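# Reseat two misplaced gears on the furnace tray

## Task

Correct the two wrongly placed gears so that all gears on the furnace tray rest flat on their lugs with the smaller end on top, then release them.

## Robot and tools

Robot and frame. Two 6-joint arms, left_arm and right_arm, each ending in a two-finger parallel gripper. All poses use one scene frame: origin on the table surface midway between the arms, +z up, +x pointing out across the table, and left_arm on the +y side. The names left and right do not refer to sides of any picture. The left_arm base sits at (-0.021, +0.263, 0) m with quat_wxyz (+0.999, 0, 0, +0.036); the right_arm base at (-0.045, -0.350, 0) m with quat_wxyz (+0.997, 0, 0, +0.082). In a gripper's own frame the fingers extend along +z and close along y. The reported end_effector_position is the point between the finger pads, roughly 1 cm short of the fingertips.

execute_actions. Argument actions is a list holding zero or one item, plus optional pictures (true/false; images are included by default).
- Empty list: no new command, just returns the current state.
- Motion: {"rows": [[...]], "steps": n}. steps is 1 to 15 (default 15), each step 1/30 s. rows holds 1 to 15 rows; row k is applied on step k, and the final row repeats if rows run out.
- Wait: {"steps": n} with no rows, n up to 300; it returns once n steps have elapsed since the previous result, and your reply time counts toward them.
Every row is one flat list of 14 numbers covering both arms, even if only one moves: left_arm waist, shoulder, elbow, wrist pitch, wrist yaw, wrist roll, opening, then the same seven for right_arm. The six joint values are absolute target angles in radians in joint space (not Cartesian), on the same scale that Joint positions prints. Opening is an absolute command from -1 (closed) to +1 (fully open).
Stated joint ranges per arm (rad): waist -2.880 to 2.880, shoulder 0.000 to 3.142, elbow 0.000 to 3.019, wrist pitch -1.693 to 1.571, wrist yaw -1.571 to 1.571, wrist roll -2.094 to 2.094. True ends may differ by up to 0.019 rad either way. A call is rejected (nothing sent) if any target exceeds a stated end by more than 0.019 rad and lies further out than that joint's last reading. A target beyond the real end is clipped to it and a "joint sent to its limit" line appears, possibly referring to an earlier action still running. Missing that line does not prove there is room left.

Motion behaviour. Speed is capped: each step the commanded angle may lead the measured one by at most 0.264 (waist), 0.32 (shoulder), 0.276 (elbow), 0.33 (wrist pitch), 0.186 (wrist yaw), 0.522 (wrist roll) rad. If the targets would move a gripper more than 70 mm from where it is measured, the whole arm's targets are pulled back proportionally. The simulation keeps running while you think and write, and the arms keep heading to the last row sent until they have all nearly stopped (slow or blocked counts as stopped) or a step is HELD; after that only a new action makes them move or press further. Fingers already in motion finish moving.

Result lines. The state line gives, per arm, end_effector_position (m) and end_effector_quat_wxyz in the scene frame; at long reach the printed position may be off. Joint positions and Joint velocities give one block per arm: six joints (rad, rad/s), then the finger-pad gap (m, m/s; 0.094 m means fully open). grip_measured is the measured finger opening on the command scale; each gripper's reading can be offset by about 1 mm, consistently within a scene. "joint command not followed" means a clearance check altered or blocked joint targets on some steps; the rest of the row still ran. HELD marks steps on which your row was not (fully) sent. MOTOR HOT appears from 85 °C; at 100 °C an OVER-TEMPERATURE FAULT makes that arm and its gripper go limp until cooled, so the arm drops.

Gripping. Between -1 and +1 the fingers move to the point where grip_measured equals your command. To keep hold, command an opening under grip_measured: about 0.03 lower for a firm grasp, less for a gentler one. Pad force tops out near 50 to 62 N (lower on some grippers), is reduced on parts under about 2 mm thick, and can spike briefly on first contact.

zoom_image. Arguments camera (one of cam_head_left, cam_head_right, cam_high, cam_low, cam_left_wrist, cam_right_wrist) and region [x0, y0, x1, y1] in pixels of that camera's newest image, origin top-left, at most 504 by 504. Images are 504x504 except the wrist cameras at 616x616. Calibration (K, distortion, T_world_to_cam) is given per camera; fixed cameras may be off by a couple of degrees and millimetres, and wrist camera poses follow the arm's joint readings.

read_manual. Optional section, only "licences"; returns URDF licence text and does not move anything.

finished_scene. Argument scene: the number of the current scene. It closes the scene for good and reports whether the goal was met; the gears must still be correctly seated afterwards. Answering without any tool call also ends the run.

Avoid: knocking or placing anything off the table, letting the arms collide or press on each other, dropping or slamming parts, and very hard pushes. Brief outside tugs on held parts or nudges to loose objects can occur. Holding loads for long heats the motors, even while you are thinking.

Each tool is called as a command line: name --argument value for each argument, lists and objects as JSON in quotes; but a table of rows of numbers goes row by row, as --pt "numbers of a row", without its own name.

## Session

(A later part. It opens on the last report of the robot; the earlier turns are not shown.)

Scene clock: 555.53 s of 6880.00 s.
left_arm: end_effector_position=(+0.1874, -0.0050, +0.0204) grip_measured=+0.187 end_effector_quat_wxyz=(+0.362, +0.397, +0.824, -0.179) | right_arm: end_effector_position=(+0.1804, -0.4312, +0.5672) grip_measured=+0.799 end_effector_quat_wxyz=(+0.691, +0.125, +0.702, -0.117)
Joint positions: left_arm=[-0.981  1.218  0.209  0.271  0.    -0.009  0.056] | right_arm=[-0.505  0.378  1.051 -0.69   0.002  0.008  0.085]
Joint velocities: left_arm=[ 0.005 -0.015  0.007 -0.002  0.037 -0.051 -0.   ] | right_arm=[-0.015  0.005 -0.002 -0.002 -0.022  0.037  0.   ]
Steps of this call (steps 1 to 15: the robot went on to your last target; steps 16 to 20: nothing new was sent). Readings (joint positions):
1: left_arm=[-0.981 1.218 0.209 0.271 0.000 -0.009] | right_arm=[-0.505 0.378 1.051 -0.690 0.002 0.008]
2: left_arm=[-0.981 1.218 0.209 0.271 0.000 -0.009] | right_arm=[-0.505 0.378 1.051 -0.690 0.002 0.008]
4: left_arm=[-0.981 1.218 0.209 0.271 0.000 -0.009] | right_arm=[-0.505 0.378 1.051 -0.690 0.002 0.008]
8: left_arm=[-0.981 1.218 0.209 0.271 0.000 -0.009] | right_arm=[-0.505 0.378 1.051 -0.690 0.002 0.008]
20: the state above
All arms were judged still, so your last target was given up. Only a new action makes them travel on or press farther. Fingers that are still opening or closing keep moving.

execute_actions --actions '[{"rows":[[-0.983,1.215,0.238,0.295,0,0,0.7,-0.5,0.38,1.0802,-0.70,0,0,0.5]]}]' --pictures false

execute_actions --actions '[{"rows":[[-0.983,1.0,0.3,0.2,0,0,0.7,-0.5,0.38,1.0802,-0.70,0,0,0.5]]}]' --pictures false

execute_actions --actions '[{"rows":[[-0.097,0.394,1.08,-0.686,0,1.57,0.8,-0.5,0.38,1.0802,-0.70,0,0,0.5]]}]' --pictures false

execute_actions --actions '[{"steps":40}]' --pictures false

execute_actions --actions '[{"rows":[[-0.097,0.394,1.08,-0.686,0,1.57,0.8,0.822,0.38,1.0802,-0.70,0,0,0.5]]}]' --pictures false

execute_actions --actions '[{"steps":20}]' --pictures false

execute_actions --actions '[{"rows":[[-0.097,0.394,1.08,-0.686,0,1.57,0.8,0.822,1.53,1.03,-1.063,0,0,0.5]]}]' --pictures false

execute_actions --actions '[{"steps":70}]'

Scene clock: 576.37 s of 6880.00 s.
left_arm: end_effector_position=(+0.1883, -0.0060, +0.0218) grip_measured=+0.698 end_effector_quat_wxyz=(+0.366, +0.397, +0.822, -0.180) | right_arm: end_effector_position=(+0.1804, -0.4312, +0.5672) grip_measured=+0.502 end_effector_quat_wxyz=(+0.691, +0.125, +0.702, -0.117)
Joint positions: left_arm=[-0.981  1.218  0.209  0.279 -0.    -0.009  0.08 ] | right_arm=[-0.505  0.378  1.051 -0.69   0.002  0.008  0.071]
Joint velocities: left_arm=[ 0.005 -0.015  0.007 -0.002  0.007  0.007 -0.001] | right_arm=[ 0.005 -0.005  0.002  0.012 -0.022 -0.066 -0.   ]
Steps of this call (steps 1 to 90: nothing new was sent; then 17.33 s passed at rest; steps 91 to 105: all 15 steps of this action). Readings (joint positions):
91: left_arm=[-0.981 1.218 0.209 0.271 -0.000 -0.009] | right_arm=[-0.505 0.378 1.051 -0.690 0.002 0.008]
92: left_arm=[-0.981 1.218 0.209 0.273 -0.000 -0.009] | right_arm=[-0.505 0.378 1.051 -0.690 0.002 0.008]
94: left_arm=[-0.981 1.218 0.209 0.278 -0.000 -0.009] | right_arm=[-0.505 0.378 1.051 -0.690 0.002 0.008]
98: left_arm=[-0.981 1.218 0.209 0.279 -0.000 -0.009] | right_arm=[-0.505 0.378 1.051 -0.690 0.002 0.008]
105: the state above

Scene clock: 576.87 s of 6880.00 s.
left_arm: end_effector_position=(+0.2068, -0.0297, +0.1117) grip_measured=+0.698 end_effector_quat_wxyz=(+0.453, +0.375, +0.777, -0.224) | right_arm: end_effector_position=(+0.1804, -0.4312, +0.5672) grip_measured=+0.502 end_effector_quat_wxyz=(+0.691, +0.125, +0.702, -0.117)
Joint positions: left_arm=[-0.981  0.986  0.267  0.208 -0.    -0.009  0.08 ] | right_arm=[-0.505  0.378  1.051 -0.69   0.002  0.008  0.071]
Joint velocities: left_arm=[0.005 0.024 0.002 0.002 0.007 0.022 0.001] | right_arm=[ 0.005 -0.005  0.007 -0.007 -0.066 -0.022 -0.   ]
Steps of this call (steps 1 to 15: all 15 steps of this action). Readings (joint positions):
1: left_arm=[-0.981 1.207 0.211 0.266 -0.000 -0.009] | right_arm=[-0.505 0.378 1.051 -0.690 0.002 0.008]
2: left_arm=[-0.981 1.177 0.212 0.244 -0.000 -0.009] | right_arm=[-0.505 0.378 1.051 -0.690 0.002 0.008]
4: left_arm=[-0.981 1.093 0.217 0.219 -0.000 -0.009] | right_arm=[-0.505 0.378 1.051 -0.690 0.002 0.008]
8: left_arm=[-0.981 0.983 0.251 0.212 -0.000 -0.009] | right_arm=[-0.505 0.378 1.051 -0.690 0.002 0.008]
15: the state above

Scene clock: 577.37 s of 6880.00 s.
left_arm: end_effector_position=(+0.2760, +0.1208, +0.2522) grip_measured=+0.798 end_effector_quat_wxyz=(+0.539, +0.388, +0.747, +0.018) | right_arm: end_effector_position=(+0.1804, -0.4312, +0.5672) grip_measured=+0.502 end_effector_quat_wxyz=(+0.691, +0.125, +0.702, -0.117)
Joint positions: left_arm=[-0.517  0.511  0.459 -0.378  0.002  0.513  0.084] | right_arm=[-0.505  0.378  1.051 -0.69   0.002  0.008  0.071]
Joint velocities: left_arm=[ 1.197 -0.767  0.637 -1.424  0.007  1.223 -0.   ] | right_arm=[-0.005 -0.005 -0.007 -0.017 -0.007 -0.037  0.   ]
Steps of this call (steps 1 to 15: all 15 steps of this action). Readings (joint positions):
1: left_arm=[-0.974 0.979 0.271 0.185 0.002 0.018] | right_arm=[-0.505 0.378 1.051 -0.690 0.002 0.008]
2: left_arm=[-0.953 0.960 0.278 0.142 0.003 0.052] | right_arm=[-0.505 0.378 1.051 -0.690 0.002 0.008]
4: left_arm=[-0.895 0.901 0.296 0.062 0.003 0.119] | right_arm=[-0.505 0.378 1.051 -0.690 0.002 0.008]
8: left_arm=[-0.765 0.756 0.345 -0.090 0.003 0.252] | right_arm=[-0.505 0.378 1.051 -0.690 0.002 0.008]
15: the state above

Scene clock: 578.70 s of 6880.00 s.
left_arm: end_effector_position=(+0.2253, +0.2545, +0.5636) grip_measured=+0.798 end_effector_quat_wxyz=(+0.506, +0.510, +0.502, +0.481) | right_arm: end_effector_position=(+0.1804, -0.4312, +0.5672) grip_measured=+0.502 end_effector_quat_wxyz=(+0.691, +0.125, +0.702, -0.117)
Joint positions: left_arm=[-0.106  0.391  1.044 -0.678  0.001  1.553  0.084] | right_arm=[-0.505  0.378  1.051 -0.69   0.002  0.008  0.071]
Joint velocities: left_arm=[-0.005 -0.015 -0.012  0.007 -0.022 -0.022  0.   ] | right_arm=[-0.005 -0.005 -0.002 -0.007 -0.022 -0.022  0.001]
Steps of this call (steps 1 to 40: the robot went on to your last target). Readings (joint positions):
1: left_arm=[-0.475 0.488 0.481 -0.426 0.002 0.558] | right_arm=[-0.505 0.378 1.051 -0.690 0.002 0.008]
2: left_arm=[-0.431 0.468 0.504 -0.468 0.002 0.603] | right_arm=[-0.505 0.378 1.051 -0.690 0.002 0.008]
4: left_arm=[-0.342 0.440 0.550 -0.532 0.002 0.692] | right_arm=[-0.505 0.378 1.051 -0.690 0.002 0.008]
8: left_arm=[-0.192 0.419 0.645 -0.607 0.001 0.876] | right_arm=[-0.505 0.378 1.051 -0.690 0.002 0.008]
40: the state above

Scene clock: 579.20 s of 6880.00 s.
left_arm: end_effector_position=(+0.2253, +0.2545, +0.5636) grip_measured=+0.798 end_effector_quat_wxyz=(+0.506, +0.511, +0.502, +0.482) | right_arm: end_effector_position=(+0.0905, -0.1526, +0.5672) grip_measured=+0.502 end_effector_quat_wxyz=(+0.619, -0.330, +0.632, +0.330)
Joint positions: left_arm=[-0.106  0.391  1.044 -0.678  0.001  1.555  0.084] | right_arm=[ 0.806  0.378  1.051 -0.69  -0.002  0.008  0.071]
Joint velocities: left_arm=[ 0.024 -0.005 -0.007  0.002  0.022 -0.037  0.001] | right_arm=[ 1.509 -0.015 -0.017 -0.012 -0.007 -0.007  0.   ]
Steps of this call (steps 1 to 15: all 15 steps of this action). Readings (joint positions):
1: left_arm=[-0.106 0.391 1.044 -0.678 0.001 1.553] | right_arm=[-0.482 0.378 1.051 -0.690 0.007 0.008]
2: left_arm=[-0.106 0.391 1.044 -0.678 0.001 1.554] | right_arm=[-0.414 0.378 1.051 -0.690 0.007 0.008]
4: left_arm=[-0.106 0.391 1.044 -0.678 0.001 1.555] | right_arm=[-0.232 0.378 1.051 -0.690 0.004 0.008]
8: left_arm=[-0.106 0.391 1.044 -0.678 0.001 1.555] | right_arm=[0.160 0.378 1.051 -0.690 0.001 0.008]
15: the state above

Scene clock: 579.87 s of 6880.00 s.
left_arm: end_effector_position=(+0.2253, +0.2545, +0.5636) grip_measured=+0.798 end_effector_quat_wxyz=(+0.506, +0.511, +0.502, +0.482) | right_arm: end_effector_position=(+0.0864, -0.1499, +0.5672) grip_measured=+0.502 end_effector_quat_wxyz=(+0.615, -0.337, +0.629, +0.336)
Joint positions: left_arm=[-0.106  0.391  1.044 -0.678  0.001  1.555  0.084] | right_arm=[ 0.827  0.378  1.051 -0.69  -0.002  0.008  0.071]
Joint velocities: left_arm=[-0.005  0.005 -0.002  0.007 -0.007 -0.051 -0.   ] | right_arm=[-0.005  0.015  0.007 -0.012 -0.007  0.022 -0.001]
Steps of this call (steps 1 to 20: the robot went on to your last target). Readings (joint positions):
1: left_arm=[-0.106 0.391 1.044 -0.678 0.001 1.555] | right_arm=[0.842 0.378 1.051 -0.690 -0.003 0.008]
2: left_arm=[-0.106 0.391 1.044 -0.678 0.001 1.555] | right_arm=[0.854 0.378 1.051 -0.690 -0.003 0.008]
4: left_arm=[-0.106 0.391 1.044 -0.678 0.001 1.555] | right_arm=[0.845 0.378 1.051 -0.690 -0.003 0.008]
8: left_arm=[-0.106 0.391 1.044 -0.678 0.001 1.555] | right_arm=[0.827 0.378 1.051 -0.690 -0.002 0.008]
20: the state above

Scene clock: 580.37 s of 6880.00 s.
left_arm: end_effector_position=(+0.2253, +0.2545, +0.5636) grip_measured=+0.798 end_effector_quat_wxyz=(+0.506, +0.511, +0.502, +0.482) | right_arm: end_effector_position=(+0.1696, -0.0231, +0.3225) grip_measured=+0.502 end_effector_quat_wxyz=(+0.285, -0.446, +0.834, +0.156)
Joint positions: left_arm=[-0.106  0.391  1.044 -0.678  0.001  1.555  0.084] | right_arm=[ 0.827  0.959  1.056 -1.005 -0.002  0.008  0.071]
Joint velocities: left_arm=[ 0.005 -0.005 -0.002  0.007  0.007 -0.066  0.   ] | right_arm=[-0.015  1.665 -0.002 -0.168 -0.007  0.022 -0.   ]
Steps of this call (steps 1 to 15: all 15 steps of this action). Readings (joint positions):
1: left_arm=[-0.106 0.391 1.044 -0.678 0.001 1.555] | right_arm=[0.827 0.386 1.052 -0.711 -0.002 0.008]
2: left_arm=[-0.106 0.391 1.044 -0.678 0.001 1.555] | right_arm=[0.827 0.396 1.056 -0.748 -0.002 0.008]
4: left_arm=[-0.106 0.391 1.044 -0.678 0.001 1.555] | right_arm=[0.827 0.440 1.056 -0.821 -0.002 0.008]
8: left_arm=[-0.106 0.391 1.044 -0.678 0.001 1.555] | right_arm=[0.827 0.594 1.056 -0.928 -0.002 0.008]
15: the state above

Scene clock: 582.70 s of 6880.00 s.
left_arm: end_effector_position=(+0.2253, +0.2545, +0.5636) grip_measured=+0.798 end_effector_quat_wxyz=(+0.506, +0.511, +0.502, +0.482) | right_arm: end_effector_position=(+0.1744, -0.0159, +0.0734) grip_measured=+0.502 end_effector_quat_wxyz=(-0.007, -0.471, +0.882, -0.003)
Joint positions: left_arm=[-0.106  0.391  1.044 -0.678  0.001  1.555  0.084] | right_arm=[ 0.827  1.528  1.    -1.057 -0.002  0.008  0.071]
Joint velocities: left_arm=[-0.005  0.005 -0.017  0.002 -0.051  0.007  0.   ] | right_arm=[-0.005 -0.024 -0.002 -0.007  0.066 -0.007 -0.   ]
Steps of this call (steps 1 to 45: the robot went on to your last target; steps 46 to 70: nothing new was sent). Readings (joint positions):
1: left_arm=[-0.106 0.391 1.044 -0.678 0.001 1.555] | right_arm=[0.827 1.015 1.056 -1.010 -0.002 0.008]
2: left_arm=[-0.106 0.391 1.044 -0.678 0.001 1.555] | right_arm=[0.827 1.072 1.056 -1.014 -0.002 0.008]
4: left_arm=[-0.106 0.391 1.044 -0.678 0.001 1.555] | right_arm=[0.827 1.186 1.056 -1.019 -0.002 0.008]
8: left_arm=[-0.106 0.391 1.044 -0.678 0.001 1.555] | right_arm=[0.827 1.414 1.053 -1.029 -0.002 0.008]
70: the state above
All arms were judged still, so your last target was given up. Only a new action makes them travel on or press farther. Fingers that are still opening or closing keep moving.
camera_calibration (this result's frames):
cam_left_wrist: T_world_to_cam=[[-0.0220688, -0.0045741, -0.999746, 0.573195], [-0.571422, 0.820609, 0.00885932, -0.0841506], [0.82036, 0.571472, -0.0207236, -0.196212], [0, 0, 0, 1]] pos_world=[0.125529, 0.183806, 0.569729]
cam_right_wrist: T_world_to_cam=[[0.829571, -0.558099, -0.0183739, -0.146979], [-0.435808, -0.667666, 0.603567, 0.0257918], [-0.349118, -0.492694, -0.7971, 0.233025], [0, 0, 0, 1]] pos_world=[0.214523, 0.0500016, 0.167477]

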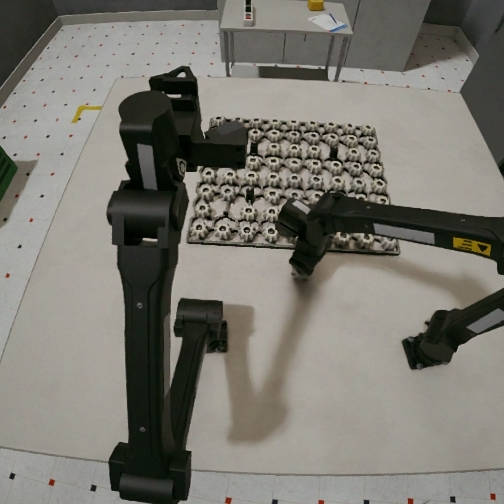

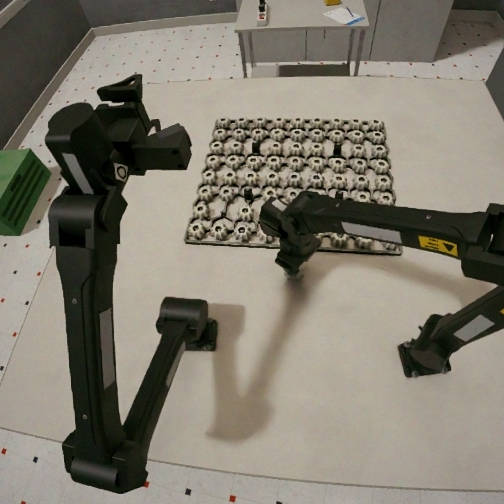

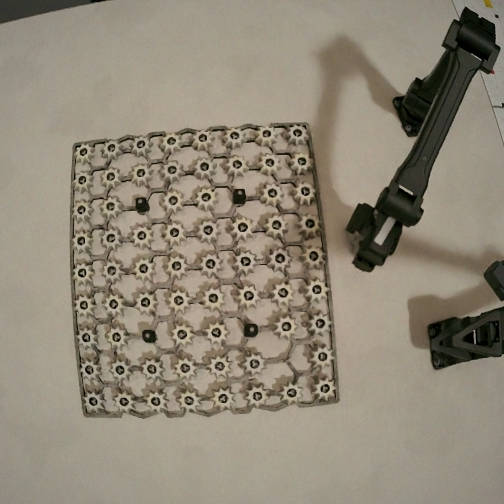

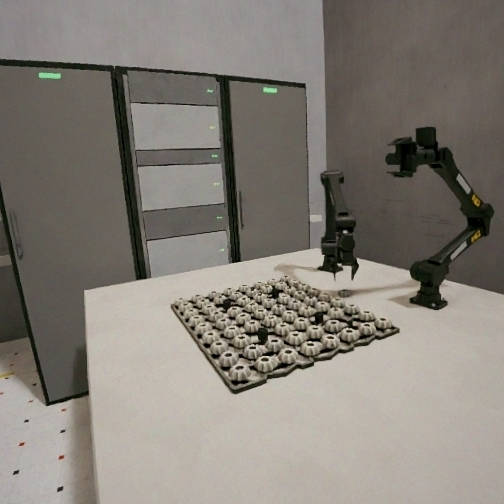

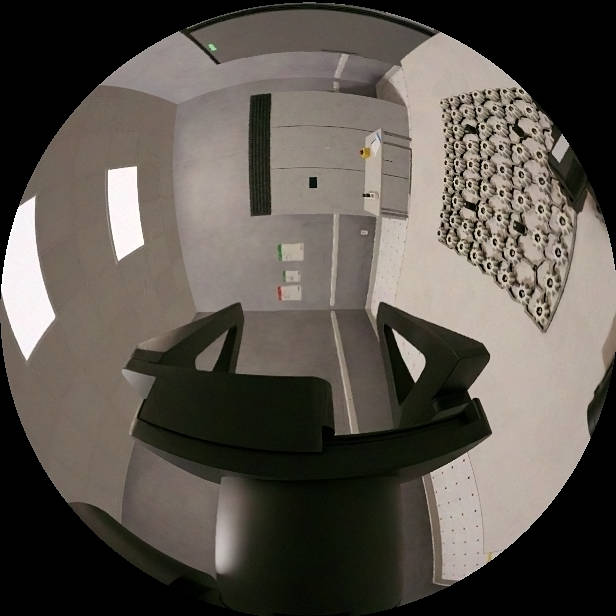

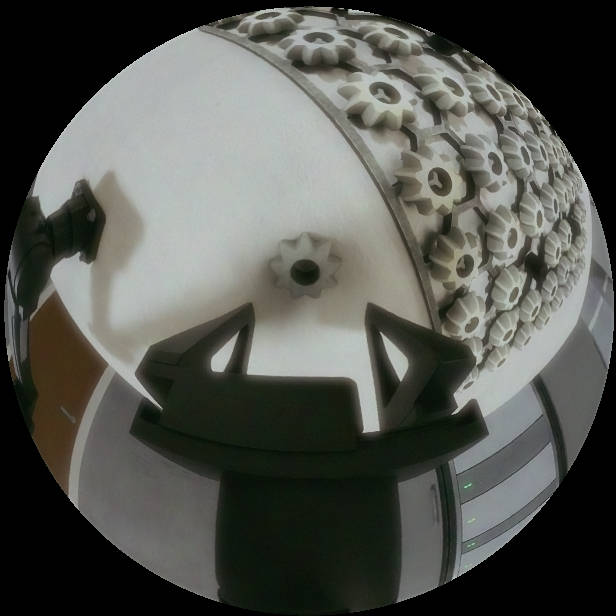

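execute_actions --actions '[{"rows":[[-0.097,0.394,1.08,-0.686,0,1.57,0.8,0.853,1.6168,0.9443,-0.886,0,0,0.5]]}]' --pictures false

execute_actions --actions '[{"steps":15}]' --pictures false

execute_actions --actions '[{"rows":[[-0.097,0.394,1.08,-0.686,0,1.57,0.8,0.853,1.6168,0.9443,-0.886,0,0,-0.4]]}]' --pictures false

execute_actions --actions '[{"rows":[[-0.097,0.394,1.08,-0.686,0,1.57,0.8,0.853,0.5278,1.0802,-0.5,0,0,-0.4]]}]' --pictures false

execute_actions --actions '[{"steps":70}]' --pictures false

execute_actions --actions '[{"rows":[[-1.682,0.394,1.08,-0.686,0,1.57,0.8,1.3677,0.5278,1.0802,-0.5,0,0,-0.4]]}]' --pictures false

execute_actions --actions '[{"steps":50}]'

Scene clock: 604.77 s of 6880.00 s.
left_arm: end_effector_position=(+0.2253, +0.2545, +0.5636) grip_measured=+0.798 end_effector_quat_wxyz=(+0.506, +0.511, +0.502, +0.482) | right_arm: end_effector_position=(+0.1661, -0.0120, +0.0130) grip_measured=+0.502 end_effector_quat_wxyz=(-0.012, -0.482, +0.876, -0.006)
Joint positions: left_arm=[-0.106  0.391  1.044 -0.678  0.001  1.555  0.084] | right_arm=[ 0.85   1.632  0.934 -0.899 -0.     0.008  0.071]
Joint velocities: left_arm=[-0.015 -0.005 -0.012  0.002 -0.037 -0.037  0.   ] | right_arm=[-0.005 -0.005 -0.012 -0.002 -0.022 -0.037 -0.   ]
Steps of this call (steps 1 to 90: nothing new was sent; then 18.57 s passed at rest; steps 91 to 105: all 15 steps of this action). Readings (joint positions):
91: left_arm=[-0.106 0.391 1.044 -0.678 0.001 1.555] | right_arm=[0.828 1.532 0.992 -1.030 -0.001 0.008]
92: left_arm=[-0.106 0.391 1.044 -0.678 0.001 1.555] | right_arm=[0.830 1.537 0.981 -0.979 -0.001 0.008]
94: left_arm=[-0.106 0.391 1.044 -0.678 0.001 1.555] | right_arm=[0.839 1.567 0.965 -0.922 -0.001 0.008]
98: left_arm=[-0.106 0.391 1.044 -0.678 0.001 1.555] | right_arm=[0.850 1.625 0.941 -0.902 -0.000 0.008]
105: the state above

Scene clock: 605.27 s of 6880.00 s.
left_arm: end_effector_position=(+0.2253, +0.2545, +0.5636) grip_measured=+0.798 end_effector_quat_wxyz=(+0.506, +0.511, +0.502, +0.482) | right_arm: end_effector_position=(+0.1661, -0.0120, +0.0130) grip_measured=+0.502 end_effector_quat_wxyz=(-0.012, -0.482, +0.876, -0.006)
Joint positions: left_arm=[-0.106  0.391  1.044 -0.678  0.001  1.555  0.084] | right_arm=[ 0.85   1.632  0.934 -0.899 -0.     0.008  0.071]
Joint velocities: left_arm=[-0.005 -0.015  0.002  0.002 -0.007  0.037 -0.   ] | right_arm=[-0.005  0.015  0.012 -0.007 -0.007 -0.037  0.001]
Steps of this call (steps 1 to 15: the robot went on to your last target). Readings (joint positions):
1: left_arm=[-0.106 0.391 1.044 -0.678 0.001 1.555] | right_arm=[0.850 1.632 0.934 -0.899 -0.000 0.008]
2: left_arm=[-0.106 0.391 1.044 -0.678 0.001 1.555] | right_arm=[0.850 1.632 0.934 -0.899 -0.000 0.008]
4: left_arm=[-0.106 0.391 1.044 -0.678 0.001 1.555] | right_arm=[0.850 1.632 0.934 -0.899 -0.000 0.008]
8: left_arm=[-0.106 0.391 1.044 -0.678 0.001 1.555] | right_arm=[0.850 1.632 0.934 -0.899 -0.000 0.008]
15: the state above
All arms were judged still, so your last target was given up. Only a new action makes them travel on or press farther. Fingers that are still opening or closing keep moving.

Scene clock: 605.77 s of 6880.00 s.
left_arm: end_effector_position=(+0.2253, +0.2545, +0.5636) grip_measured=+0.798 end_effector_quat_wxyz=(+0.506, +0.511, +0.502, +0.482) | right_arm: end_effector_position=(+0.1663, -0.0113, +0.0133) grip_measured=+0.085 end_effector_quat_wxyz=(-0.010, -0.482, +0.876, -0.005)
Joint positions: left_arm=[-0.106  0.391  1.044 -0.678  0.001  1.555  0.084] | right_arm=[ 0.85   1.631  0.933 -0.896 -0.001  0.007  0.051]
Joint velocities: left_arm=[-0.015 -0.024  0.002  0.007  0.037 -0.051 -0.001] | right_arm=[-0.005 -0.024  0.017  0.002 -0.066  0.007  0.   ]
Steps of this call (steps 1 to 15: all 15 steps of this action). Readings (joint positions):
1: left_arm=[-0.106 0.391 1.044 -0.678 0.001 1.555] | right_arm=[0.850 1.632 0.934 -0.899 0.004 0.008]
2: left_arm=[-0.106 0.391 1.044 -0.678 0.001 1.555] | right_arm=[0.849 1.632 0.934 -0.901 -0.003 0.008]
4: left_arm=[-0.106 0.391 1.044 -0.678 0.001 1.555] | right_arm=[0.850 1.631 0.933 -0.896 -0.001 0.007]
8: left_arm=[-0.106 0.391 1.044 -0.678 0.001 1.555] | right_arm=[0.850 1.631 0.933 -0.896 -0.001 0.007]
15: the state above

Scene clock: 606.27 s of 6880.00 s.
left_arm: end_effector_position=(+0.2253, +0.2545, +0.5636) grip_measured=+0.798 end_effector_quat_wxyz=(+0.506, +0.511, +0.502, +0.482) | right_arm: end_effector_position=(+0.2064, +0.0530, +0.1480) grip_measured=+0.085 end_effector_quat_wxyz=(+0.225, -0.466, +0.846, +0.126)
Joint positions: left_arm=[-0.106  0.391  1.044 -0.678  0.001  1.555  0.084] | right_arm=[ 0.85   1.345  0.931 -0.636 -0.001  0.007  0.051]
Joint velocities: left_arm=[-0.015 -0.015 -0.002 -0.022  0.007  0.037 -0.001] | right_arm=[-0.005 -0.737  0.012  0.164  0.037  0.007 -0.002]
Steps of this call (steps 1 to 15: all 15 steps of this action). Readings (joint positions):
1: left_arm=[-0.106 0.391 1.044 -0.678 0.001 1.555] | right_arm=[0.850 1.626 0.933 -0.882 -0.001 0.007]
2: left_arm=[-0.106 0.391 1.044 -0.678 0.001 1.555] | right_arm=[0.850 1.619 0.931 -0.858 -0.001 0.007]
4: left_arm=[-0.106 0.391 1.044 -0.678 0.001 1.555] | right_arm=[0.850 1.593 0.931 -0.801 -0.001 0.007]
8: left_arm=[-0.106 0.391 1.044 -0.678 0.001 1.555] | right_arm=[0.850 1.513 0.931 -0.711 -0.001 0.007]
15: the state above

Scene clock: 608.60 s of 6880.00 s.
left_arm: end_effector_position=(+0.2253, +0.2545, +0.5636) grip_measured=+0.798 end_effector_quat_wxyz=(+0.506, +0.511, +0.502, +0.482) | right_arm: end_effector_position=(+0.1229, -0.0809, +0.5381) grip_measured=+0.085 end_effector_quat_wxyz=(+0.595, -0.353, +0.640, +0.333)
Joint positions: left_arm=[-0.106  0.391  1.044 -0.678  0.001  1.555  0.084] | right_arm=[ 0.85   0.537  1.006 -0.538 -0.001  0.007  0.051]
Joint velocities: left_arm=[-0.015 -0.005  0.012 -0.002 -0.037 -0.066 -0.001] | right_arm=[-0.005 -0.005 -0.002  0.017  0.022  0.037 -0.001]
Steps of this call (steps 1 to 60: the robot went on to your last target; steps 61 to 70: nothing new was sent). Readings (joint positions):
1: left_arm=[-0.106 0.391 1.044 -0.678 0.001 1.555] | right_arm=[0.850 1.319 0.931 -0.630 -0.001 0.007]
2: left_arm=[-0.106 0.391 1.044 -0.678 0.001 1.555] | right_arm=[0.850 1.294 0.931 -0.626 -0.001 0.007]
4: left_arm=[-0.106 0.391 1.044 -0.678 0.001 1.555] | right_arm=[0.850 1.242 0.931 -0.619 -0.001 0.007]
8: left_arm=[-0.106 0.391 1.044 -0.678 0.001 1.555] | right_arm=[0.850 1.137 0.931 -0.612 -0.001 0.007]
70: the state above
All arms were judged still, so your last target was given up. Only a new action makes them travel on or press farther. Fingers that are still opening or closing keep moving.

Scene clock: 609.10 s of 6880.00 s.
left_arm: end_effector_position=(+0.0277, +0.0213, +0.5635) grip_measured=+0.798 end_effector_quat_wxyz=(+0.695, +0.712, +0.078, +0.065) | right_arm: end_effector_position=(-0.0339, -0.0312, +0.5368) grip_measured=+0.085 end_effector_quat_wxyz=(+0.488, -0.508, +0.528, +0.475)
Joint positions: left_arm=[-1.442  0.391  1.044 -0.678 -0.     1.555  0.084] | right_arm=[ 1.373  0.542  1.006 -0.538 -0.001  0.006  0.051]
Joint velocities: left_arm=[-2.867 -0.015 -0.002 -0.012  0.037  0.007  0.001] | right_arm=[-0.103  0.015  0.002 -0.017  0.066  0.007 -0.001]
Steps of this call (steps 1 to 15: all 15 steps of this action). Readings (joint positions):
1: left_arm=[-0.127 0.391 1.044 -0.678 -0.006 1.555] | right_arm=[0.870 0.537 1.006 -0.538 0.012 0.007]
2: left_arm=[-0.193 0.391 1.044 -0.678 -0.007 1.555] | right_arm=[0.925 0.537 1.006 -0.538 0.019 0.007]
4: left_arm=[-0.373 0.391 1.044 -0.678 -0.004 1.555] | right_arm=[1.083 0.539 1.006 -0.538 0.010 0.007]
8: left_arm=[-0.760 0.391 1.044 -0.678 -0.001 1.555] | right_arm=[1.374 0.542 1.006 -0.538 -0.011 0.007]
15: the state above

Scene clock: 610.77 s of 6880.00 s.
left_arm: end_effector_position=(-0.0335, +0.0167, +0.5635) grip_measured=+0.798 end_effector_quat_wxyz=(+0.698, +0.716, -0.012, -0.022) | right_arm: end_effector_position=(-0.0331, -0.0312, +0.5368) grip_measured=+0.085 end_effector_quat_wxyz=(+0.488, -0.507, +0.529, +0.474)
Joint positions: left_arm=[-1.689  0.391  1.044 -0.678  0.002  1.555  0.084] | right_arm=[ 1.37   0.542  1.006 -0.538 -0.001  0.006  0.051]
Joint velocities: left_arm=[-0.024 -0.015 -0.007  0.002 -0.022 -0.022  0.   ] | right_arm=[-0.005 -0.005 -0.022  0.002  0.037 -0.051  0.   ]
Steps of this call (steps 1 to 30: the robot went on to your last target; steps 31 to 50: nothing new was sent). Readings (joint positions):
1: left_arm=[-1.537 0.391 1.044 -0.678 0.000 1.555] | right_arm=[1.371 0.542 1.006 -0.538 -0.001 0.006]
2: left_arm=[-1.620 0.391 1.044 -0.678 0.002 1.555] | right_arm=[1.370 0.542 1.006 -0.538 -0.001 0.006]
4: left_arm=[-1.705 0.391 1.044 -0.678 0.003 1.555] | right_arm=[1.370 0.542 1.006 -0.538 -0.001 0.006]
8: left_arm=[-1.698 0.391 1.044 -0.678 0.003 1.555] | right_arm=[1.370 0.542 1.006 -0.538 -0.001 0.006]
50: the state above
All arms were judged still, so your last target was given up. Only a new action makes them travel on or press farther. Fingers that are still opening or closing keep moving.
camera_calibration (this result's frames):
cam_left_wrist: T_world_to_cam=[[-0.00427954, 0.0225144, -0.999737, 0.566442], [0.828659, 0.55968, 0.00905698, 0.0142535], [0.559737, -0.828403, -0.0210519, 0.16676], [0, 0, 0, 1]] pos_world=[-0.102729, 0.117414, 0.569675]
cam_right_wrist: T_world_to_cam=[[0.999741, -0.0202271, -0.0104462, 0.0432489], [-0.021086, -0.649783, -0.759827, 0.391646], [0.00858134, 0.759851, -0.650041, 0.494438], [0, 0, 0, 1]] pos_world=[-0.0392224, -0.12034, 0.61944]

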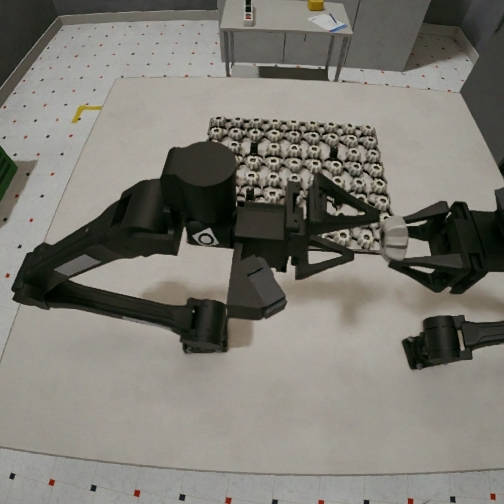

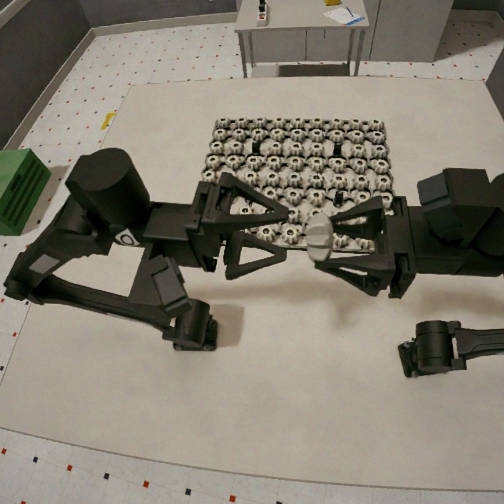

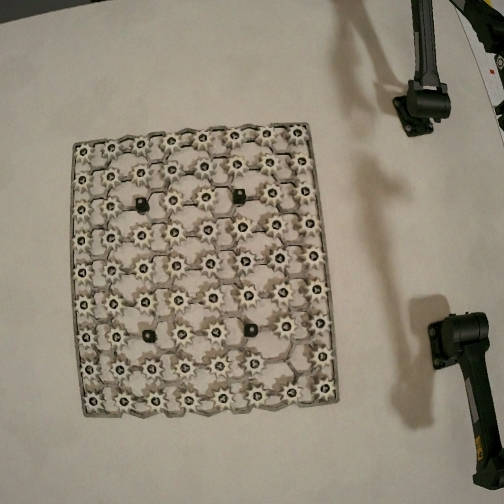

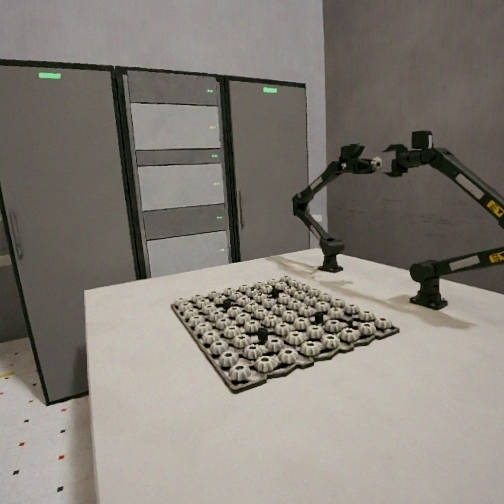

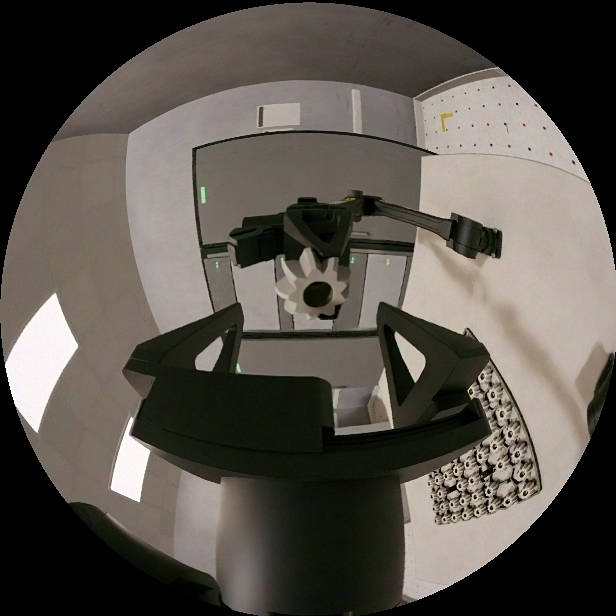

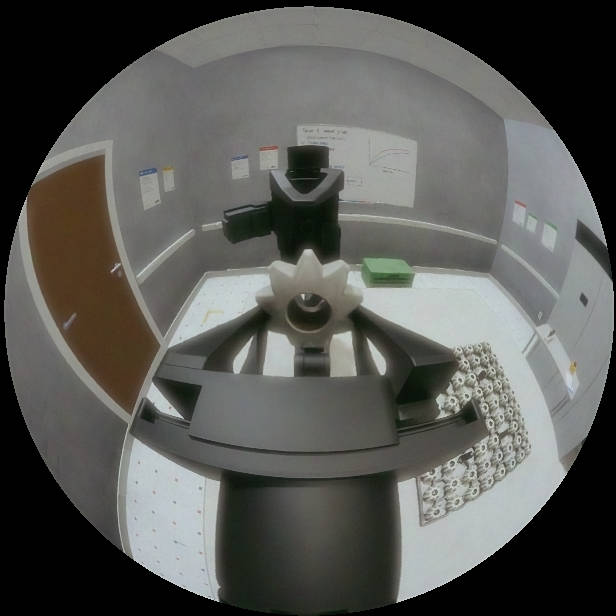

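execute_actions --actions '[{"rows":[[-1.689,0.495,1.044,-0.55,0,1.57,1,1.3677,0.5278,1.0802,-0.5,0,0,-0.4]]}]' --pictures false

execute_actions --actions '[{"steps":25}]'

Scene clock: 620.07 s of 6880.00 s.
left_arm: end_effector_position=(-0.0358, -0.0349, +0.5609) grip_measured=+1.000 end_effector_quat_wxyz=(+0.695, +0.718, -0.012, -0.022) | right_arm: end_effector_position=(-0.0331, -0.0312, +0.5368) grip_measured=+0.085 end_effector_quat_wxyz=(+0.488, -0.507, +0.529, +0.474)
Joint positions: left_arm=[-1.689  0.508  1.044 -0.568  0.002  1.556  0.094] | right_arm=[ 1.37   0.542  1.006 -0.538 -0.001  0.006  0.051]
Joint velocities: left_arm=[-0.034 -0.054 -0.007  0.007 -0.022  0.037  0.   ] | right_arm=[-0.005 -0.015  0.012 -0.007 -0.066  0.007  0.   ]
Steps of this call (steps 1 to 90: nothing new was sent; then 5.80 s passed at rest; steps 91 to 105: all 15 steps of this action). Readings (joint positions):
91: left_arm=[-1.689 0.396 1.044 -0.661 0.002 1.556] | right_arm=[1.370 0.542 1.006 -0.538 -0.001 0.006]
92: left_arm=[-1.689 0.406 1.044 -0.627 0.002 1.556] | right_arm=[1.370 0.542 1.006 -0.538 -0.001 0.006]
94: left_arm=[-1.689 0.438 1.044 -0.580 0.002 1.556] | right_arm=[1.370 0.542 1.006 -0.538 -0.001 0.006]
98: left_arm=[-1.689 0.500 1.044 -0.569 0.002 1.556] | right_arm=[1.370 0.542 1.006 -0.538 -0.001 0.006]
105: the state above

Scene clock: 620.90 s of 6880.00 s.
left_arm: end_effector_position=(-0.0357, -0.0331, +0.5622) grip_measured=+1.000 end_effector_quat_wxyz=(+0.697, +0.717, -0.012, -0.022) | right_arm: end_effector_position=(-0.0331, -0.0312, +0.5368) grip_measured=+0.085 end_effector_quat_wxyz=(+0.488, -0.507, +0.529, +0.474)
Joint positions: left_arm=[-1.689  0.504  1.044 -0.567  0.002  1.556  0.094] | right_arm=[ 1.37   0.542  1.006 -0.538 -0.001  0.006  0.051]
Joint velocities: left_arm=[-0.005 -0.015 -0.017  0.012 -0.066 -0.051  0.   ] | right_arm=[-0.005 -0.024 -0.002 -0.002  0.007 -0.007 -0.   ]
Steps of this call (steps 1 to 15: the robot went on to your last target; steps 16 to 25: nothing new was sent). Readings (joint positions):
1: left_arm=[-1.689 0.507 1.044 -0.567 0.002 1.556] | right_arm=[1.370 0.542 1.006 -0.538 -0.001 0.006]
2: left_arm=[-1.689 0.505 1.044 -0.567 0.002 1.556] | right_arm=[1.370 0.542 1.006 -0.538 -0.001 0.006]
4: left_arm=[-1.689 0.504 1.044 -0.567 0.002 1.556] | right_arm=[1.370 0.542 1.006 -0.538 -0.001 0.006]
8: left_arm=[-1.689 0.504 1.044 -0.567 0.002 1.556] | right_arm=[1.370 0.542 1.006 -0.538 -0.001 0.006]
25: the state above
All arms were judged still, so your last target was given up. Only a new action makes them travel on or press farther. Fingers that are still opening or closing keep moving.
camera_calibration (this result's frames):
cam_left_wrist: T_world_to_cam=[[-0.00337879, 0.0255258, -0.999668, 0.566319], [0.828661, 0.559633, 0.011489, 0.0426451], [0.559741, -0.828347, -0.0230431, 0.127869], [0, 0, 0, 1]] pos_world=[-0.104998, 0.0675985, 0.568587]
cam_right_wrist: T_world_to_cam=[[0.999741, -0.0202271, -0.0104462, 0.0432489], [-0.021086, -0.649783, -0.759827, 0.391646], [0.00858134, 0.759851, -0.650041, 0.494438], [0, 0, 0, 1]] pos_world=[-0.0392224, -0.12034, 0.61944]

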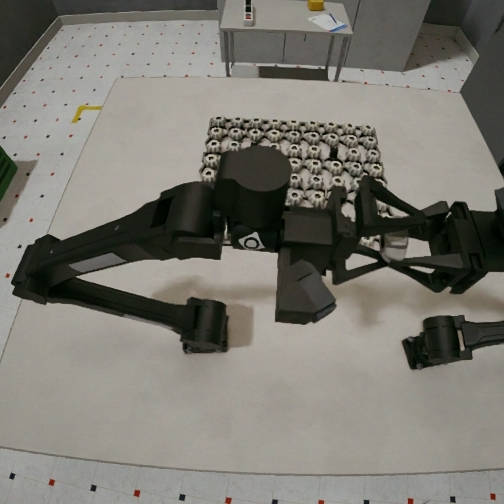

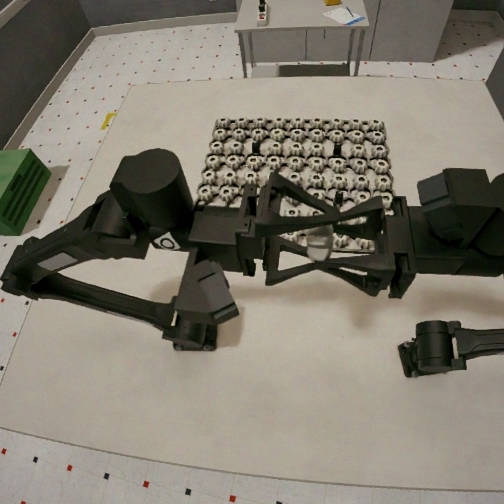

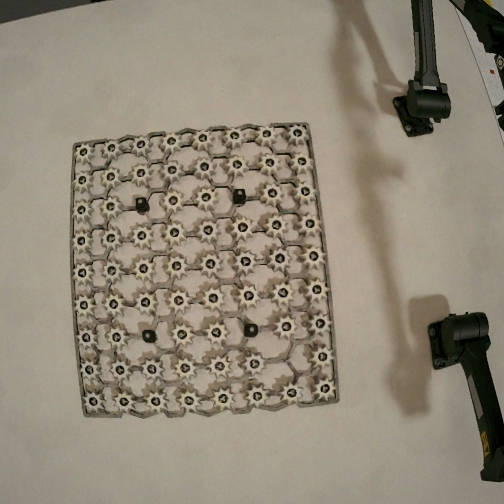

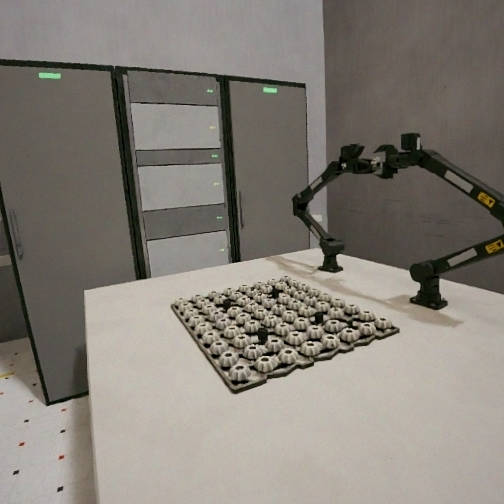

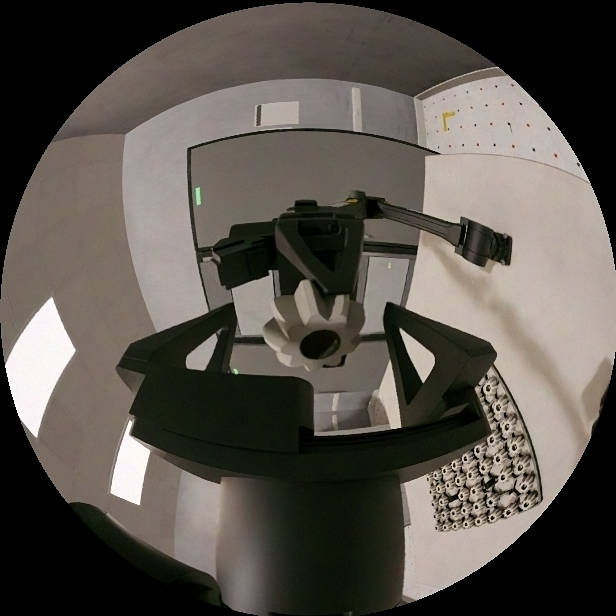

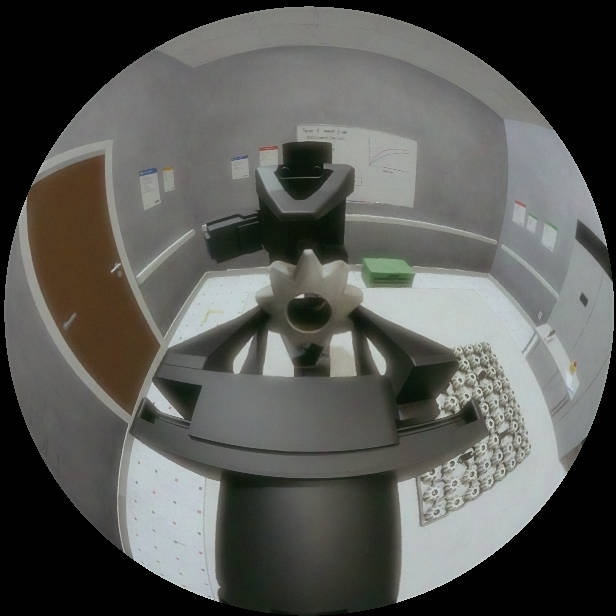

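A bit deeper (~8 mm), then close.

execute_actions --actions '[{"rows":[[-1.689,0.54,1.044,-0.54,0,1.57,1,1.3677,0.5278,1.0802,-0.5,0,0,-0.4]]}]' --pictures false

execute_actions --actions '[{"rows":[[-1.689,0.525,1.044,-0.54,0,1.57,-0.4,1.3677,0.5278,1.0802,-0.5,0,0,-0.4]]}]' --pictures false

execute_actions --actions '[{"rows":[[-1.689,0.525,1.044,-0.54,0,1.57,-0.4,1.3677,0.5278,1.0802,-0.5,0,0,0.8]]}]' --pictures false

execute_actions --actions '[{"rows":[[-1.689,0.525,1.044,-0.54,0,1.57,-0.4,1.3677,0.38,1.0802,-0.70,0,0,0.8]]}]'

Scene clock: 632.67 s of 6880.00 s.
left_arm: end_effector_position=(-0.0364, -0.0473, +0.5553) grip_measured=+1.000 end_effector_quat_wxyz=(+0.689, +0.725, -0.012, -0.022) | right_arm: end_effector_position=(-0.0331, -0.0312, +0.5368) grip_measured=+0.085 end_effector_quat_wxyz=(+0.488, -0.507, +0.529, +0.474)
Joint positions: left_arm=[-1.689  0.537  1.044 -0.558  0.002  1.556  0.094] | right_arm=[ 1.37   0.542  1.006 -0.538 -0.001  0.006  0.051]
Joint velocities: left_arm=[-0.005  0.005  0.002  0.007  0.022 -0.051  0.   ] | right_arm=[-0.015  0.024 -0.017  0.002 -0.051 -0.11   0.   ]
Steps of this call (steps 1 to 90: nothing new was sent; then 8.27 s passed at rest; steps 91 to 105: all 15 steps of this action). Readings (joint positions):
91: left_arm=[-1.689 0.506 1.044 -0.566 0.002 1.556] | right_arm=[1.370 0.542 1.006 -0.538 -0.001 0.006]
92: left_arm=[-1.689 0.508 1.044 -0.562 0.002 1.556] | right_arm=[1.370 0.542 1.006 -0.538 -0.001 0.006]
94: left_arm=[-1.689 0.516 1.044 -0.558 0.002 1.556] | right_arm=[1.370 0.542 1.006 -0.538 -0.001 0.006]
98: left_arm=[-1.689 0.533 1.044 -0.558 0.002 1.556] | right_arm=[1.370 0.542 1.006 -0.538 -0.001 0.006]
105: the state above

Scene clock: 633.17 s of 6880.00 s.
left_arm: end_effector_position=(-0.0355, -0.0472, +0.5560) grip_measured=+0.028 end_effector_quat_wxyz=(+0.690, +0.724, -0.010, -0.020) | right_arm: end_effector_position=(-0.0335, -0.0310, +0.5371) grip_measured=+0.085 end_effector_quat_wxyz=(+0.489, -0.508, +0.527, +0.474)
Joint positions: left_arm=[-1.689  0.536  1.044 -0.555 -0.002  1.556  0.048] | right_arm=[ 1.371  0.542  1.006 -0.537 -0.003  0.003  0.051]
Joint velocities: left_arm=[-0.015 -0.005  0.002  0.002 -0.037 -0.037 -0.   ] | right_arm=[-0.005 -0.005 -0.007 -0.017  0.051 -0.022  0.   ]
Steps of this call (steps 1 to 15: all 15 steps of this action). Readings (joint positions):
1: left_arm=[-1.689 0.537 1.044 -0.558 0.002 1.556] | right_arm=[1.370 0.542 1.006 -0.538 -0.001 0.006]
2: left_arm=[-1.689 0.537 1.044 -0.558 0.002 1.556] | right_arm=[1.370 0.542 1.006 -0.538 -0.001 0.006]
4: left_arm=[-1.689 0.536 1.044 -0.556 -0.001 1.556] | right_arm=[1.371 0.542 1.006 -0.537 -0.003 0.004]
8: left_arm=[-1.689 0.536 1.044 -0.555 -0.002 1.556] | right_arm=[1.371 0.542 1.006 -0.537 -0.003 0.003]
15: the state above

Scene clock: 633.67 s of 6880.00 s.
left_arm: end_effector_position=(-0.0356, -0.0481, +0.5526) grip_measured=+0.028 end_effector_quat_wxyz=(+0.688, +0.726, -0.010, -0.020) | right_arm: end_effector_position=(-0.0337, -0.0381, +0.5541) grip_measured=+0.798 end_effector_quat_wxyz=(+0.500, -0.498, +0.517, +0.485)
Joint positions: left_arm=[-1.689  0.536  1.037 -0.555 -0.002  1.556  0.048] | right_arm=[ 1.371  0.531  1.024 -0.522 -0.002  0.003  0.084]
Joint velocities: left_arm=[-0.005 -0.015  0.007 -0.012  0.037 -0.081  0.001] | right_arm=[-0.005 -0.015 -0.007 -0.002 -0.051 -0.095 -0.   ]
Steps of this call (steps 1 to 15: all 15 steps of this action). Readings (joint positions):
1: left_arm=[-1.689 0.536 1.044 -0.555 -0.002 1.556] | right_arm=[1.371 0.542 1.006 -0.537 -0.003 0.003]
2: left_arm=[-1.689 0.536 1.043 -0.555 -0.002 1.556] | right_arm=[1.371 0.542 1.008 -0.534 -0.002 0.003]
4: left_arm=[-1.689 0.536 1.040 -0.555 -0.002 1.556] | right_arm=[1.371 0.540 1.013 -0.527 -0.002 0.003]
8: left_arm=[-1.689 0.536 1.037 -0.555 -0.002 1.556] | right_arm=[1.371 0.534 1.022 -0.522 -0.002 0.003]
15: the state above

Scene clock: 634.17 s of 6880.00 s.
left_arm: end_effector_position=(-0.0356, -0.0481, +0.5526) grip_measured=+0.028 end_effector_quat_wxyz=(+0.688, +0.726, -0.010, -0.020) | right_arm: end_effector_position=(-0.0367, -0.1198, +0.5717) grip_measured=+0.798 end_effector_quat_wxyz=(+0.509, -0.489, +0.508, +0.493)
Joint positions: left_arm=[-1.689  0.536  1.037 -0.555 -0.002  1.556  0.048] | right_arm=[ 1.371  0.357  1.05  -0.688 -0.002  0.003  0.084]
Joint velocities: left_arm=[ 0.015 -0.015 -0.002 -0.002  0.037  0.051  0.   ] | right_arm=[-0.015  0.142 -0.002 -0.017  0.022  0.022 -0.001]
Steps of this call (steps 1 to 15: all 15 steps of this action). Readings (joint positions):
1: left_arm=[-1.689 0.536 1.037 -0.555 -0.002 1.556] | right_arm=[1.371 0.524 1.025 -0.545 -0.002 0.003]
2: left_arm=[-1.689 0.536 1.037 -0.555 -0.002 1.556] | right_arm=[1.371 0.510 1.025 -0.590 -0.002 0.003]
4: left_arm=[-1.689 0.536 1.037 -0.555 -0.002 1.556] | right_arm=[1.371 0.464 1.025 -0.657 -0.002 0.003]
8: left_arm=[-1.689 0.536 1.037 -0.555 -0.002 1.556] | right_arm=[1.371 0.368 1.032 -0.686 -0.002 0.003]
15: the state above
camera_calibration (this result's frames):
cam_left_wrist: T_world_to_cam=[[-0.00259215, 0.0514173, -0.998674, 0.557859], [0.826281, 0.562619, 0.0268221, 0.0426109], [0.563252, -0.825116, -0.0439436, 0.127065], [0, 0, 0, 1]] pos_world=[-0.105332, 0.0521859, 0.56156]
cam_right_wrist: T_world_to_cam=[[0.999821, -0.0179503, -0.00601907, 0.0431538], [-0.0154291, -0.588284, -0.808507, 0.395921], [0.010972, 0.808455, -0.588456, 0.555167], [0, 0, 0, 1]] pos_world=[-0.0431287, -0.215139, 0.647056]

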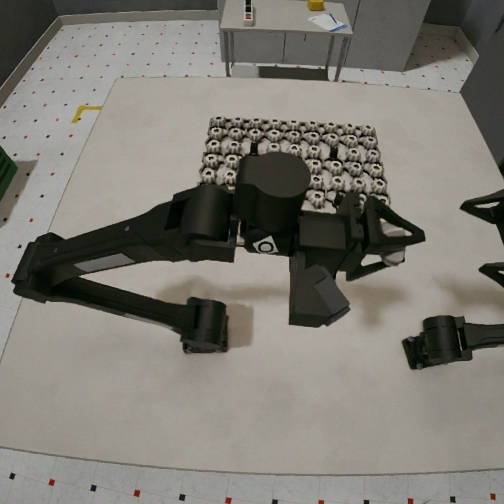

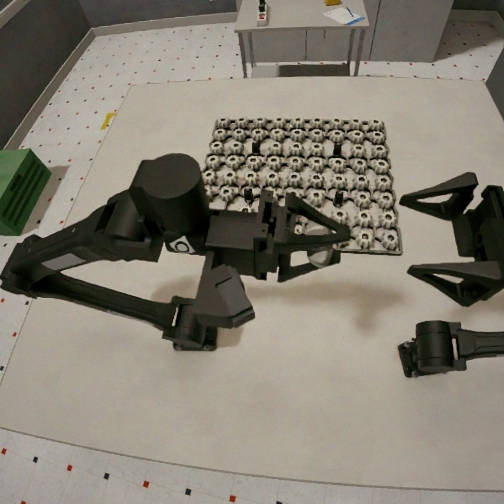

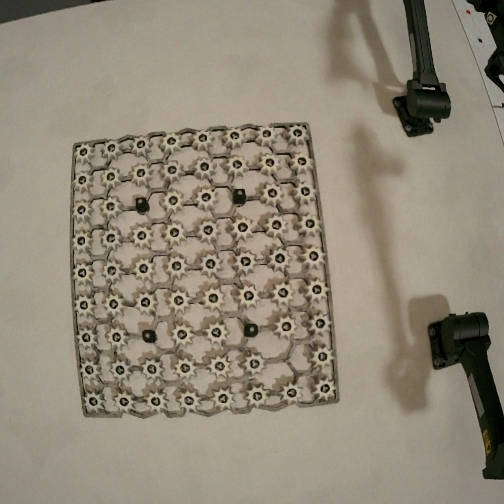

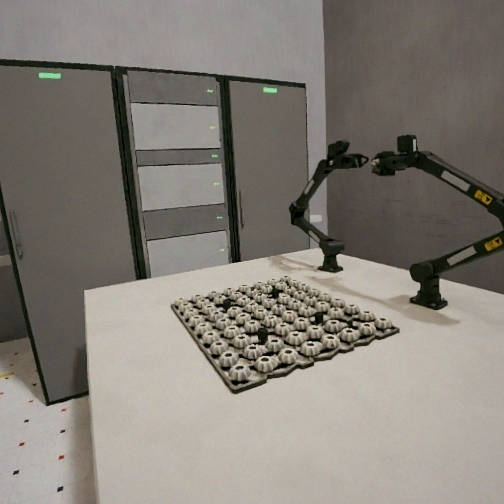

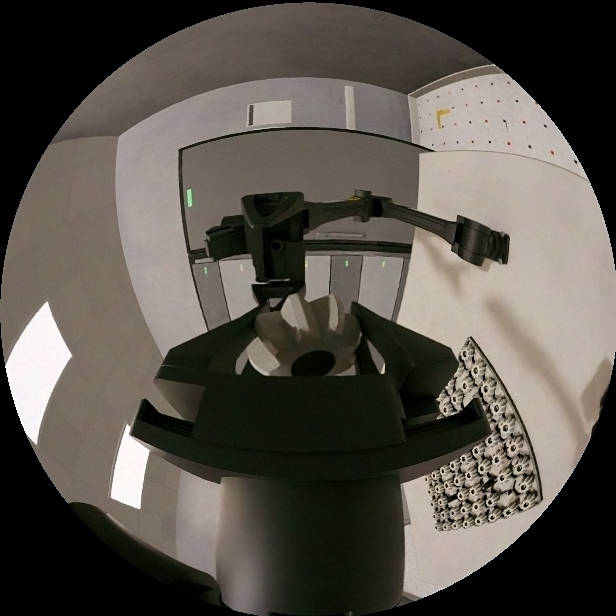

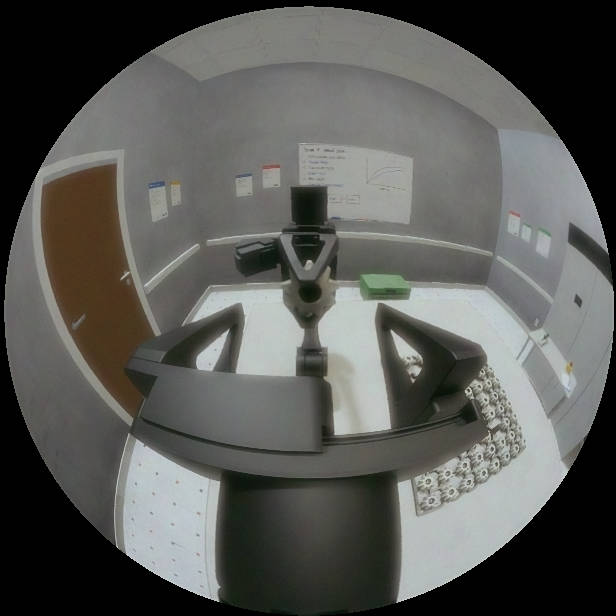

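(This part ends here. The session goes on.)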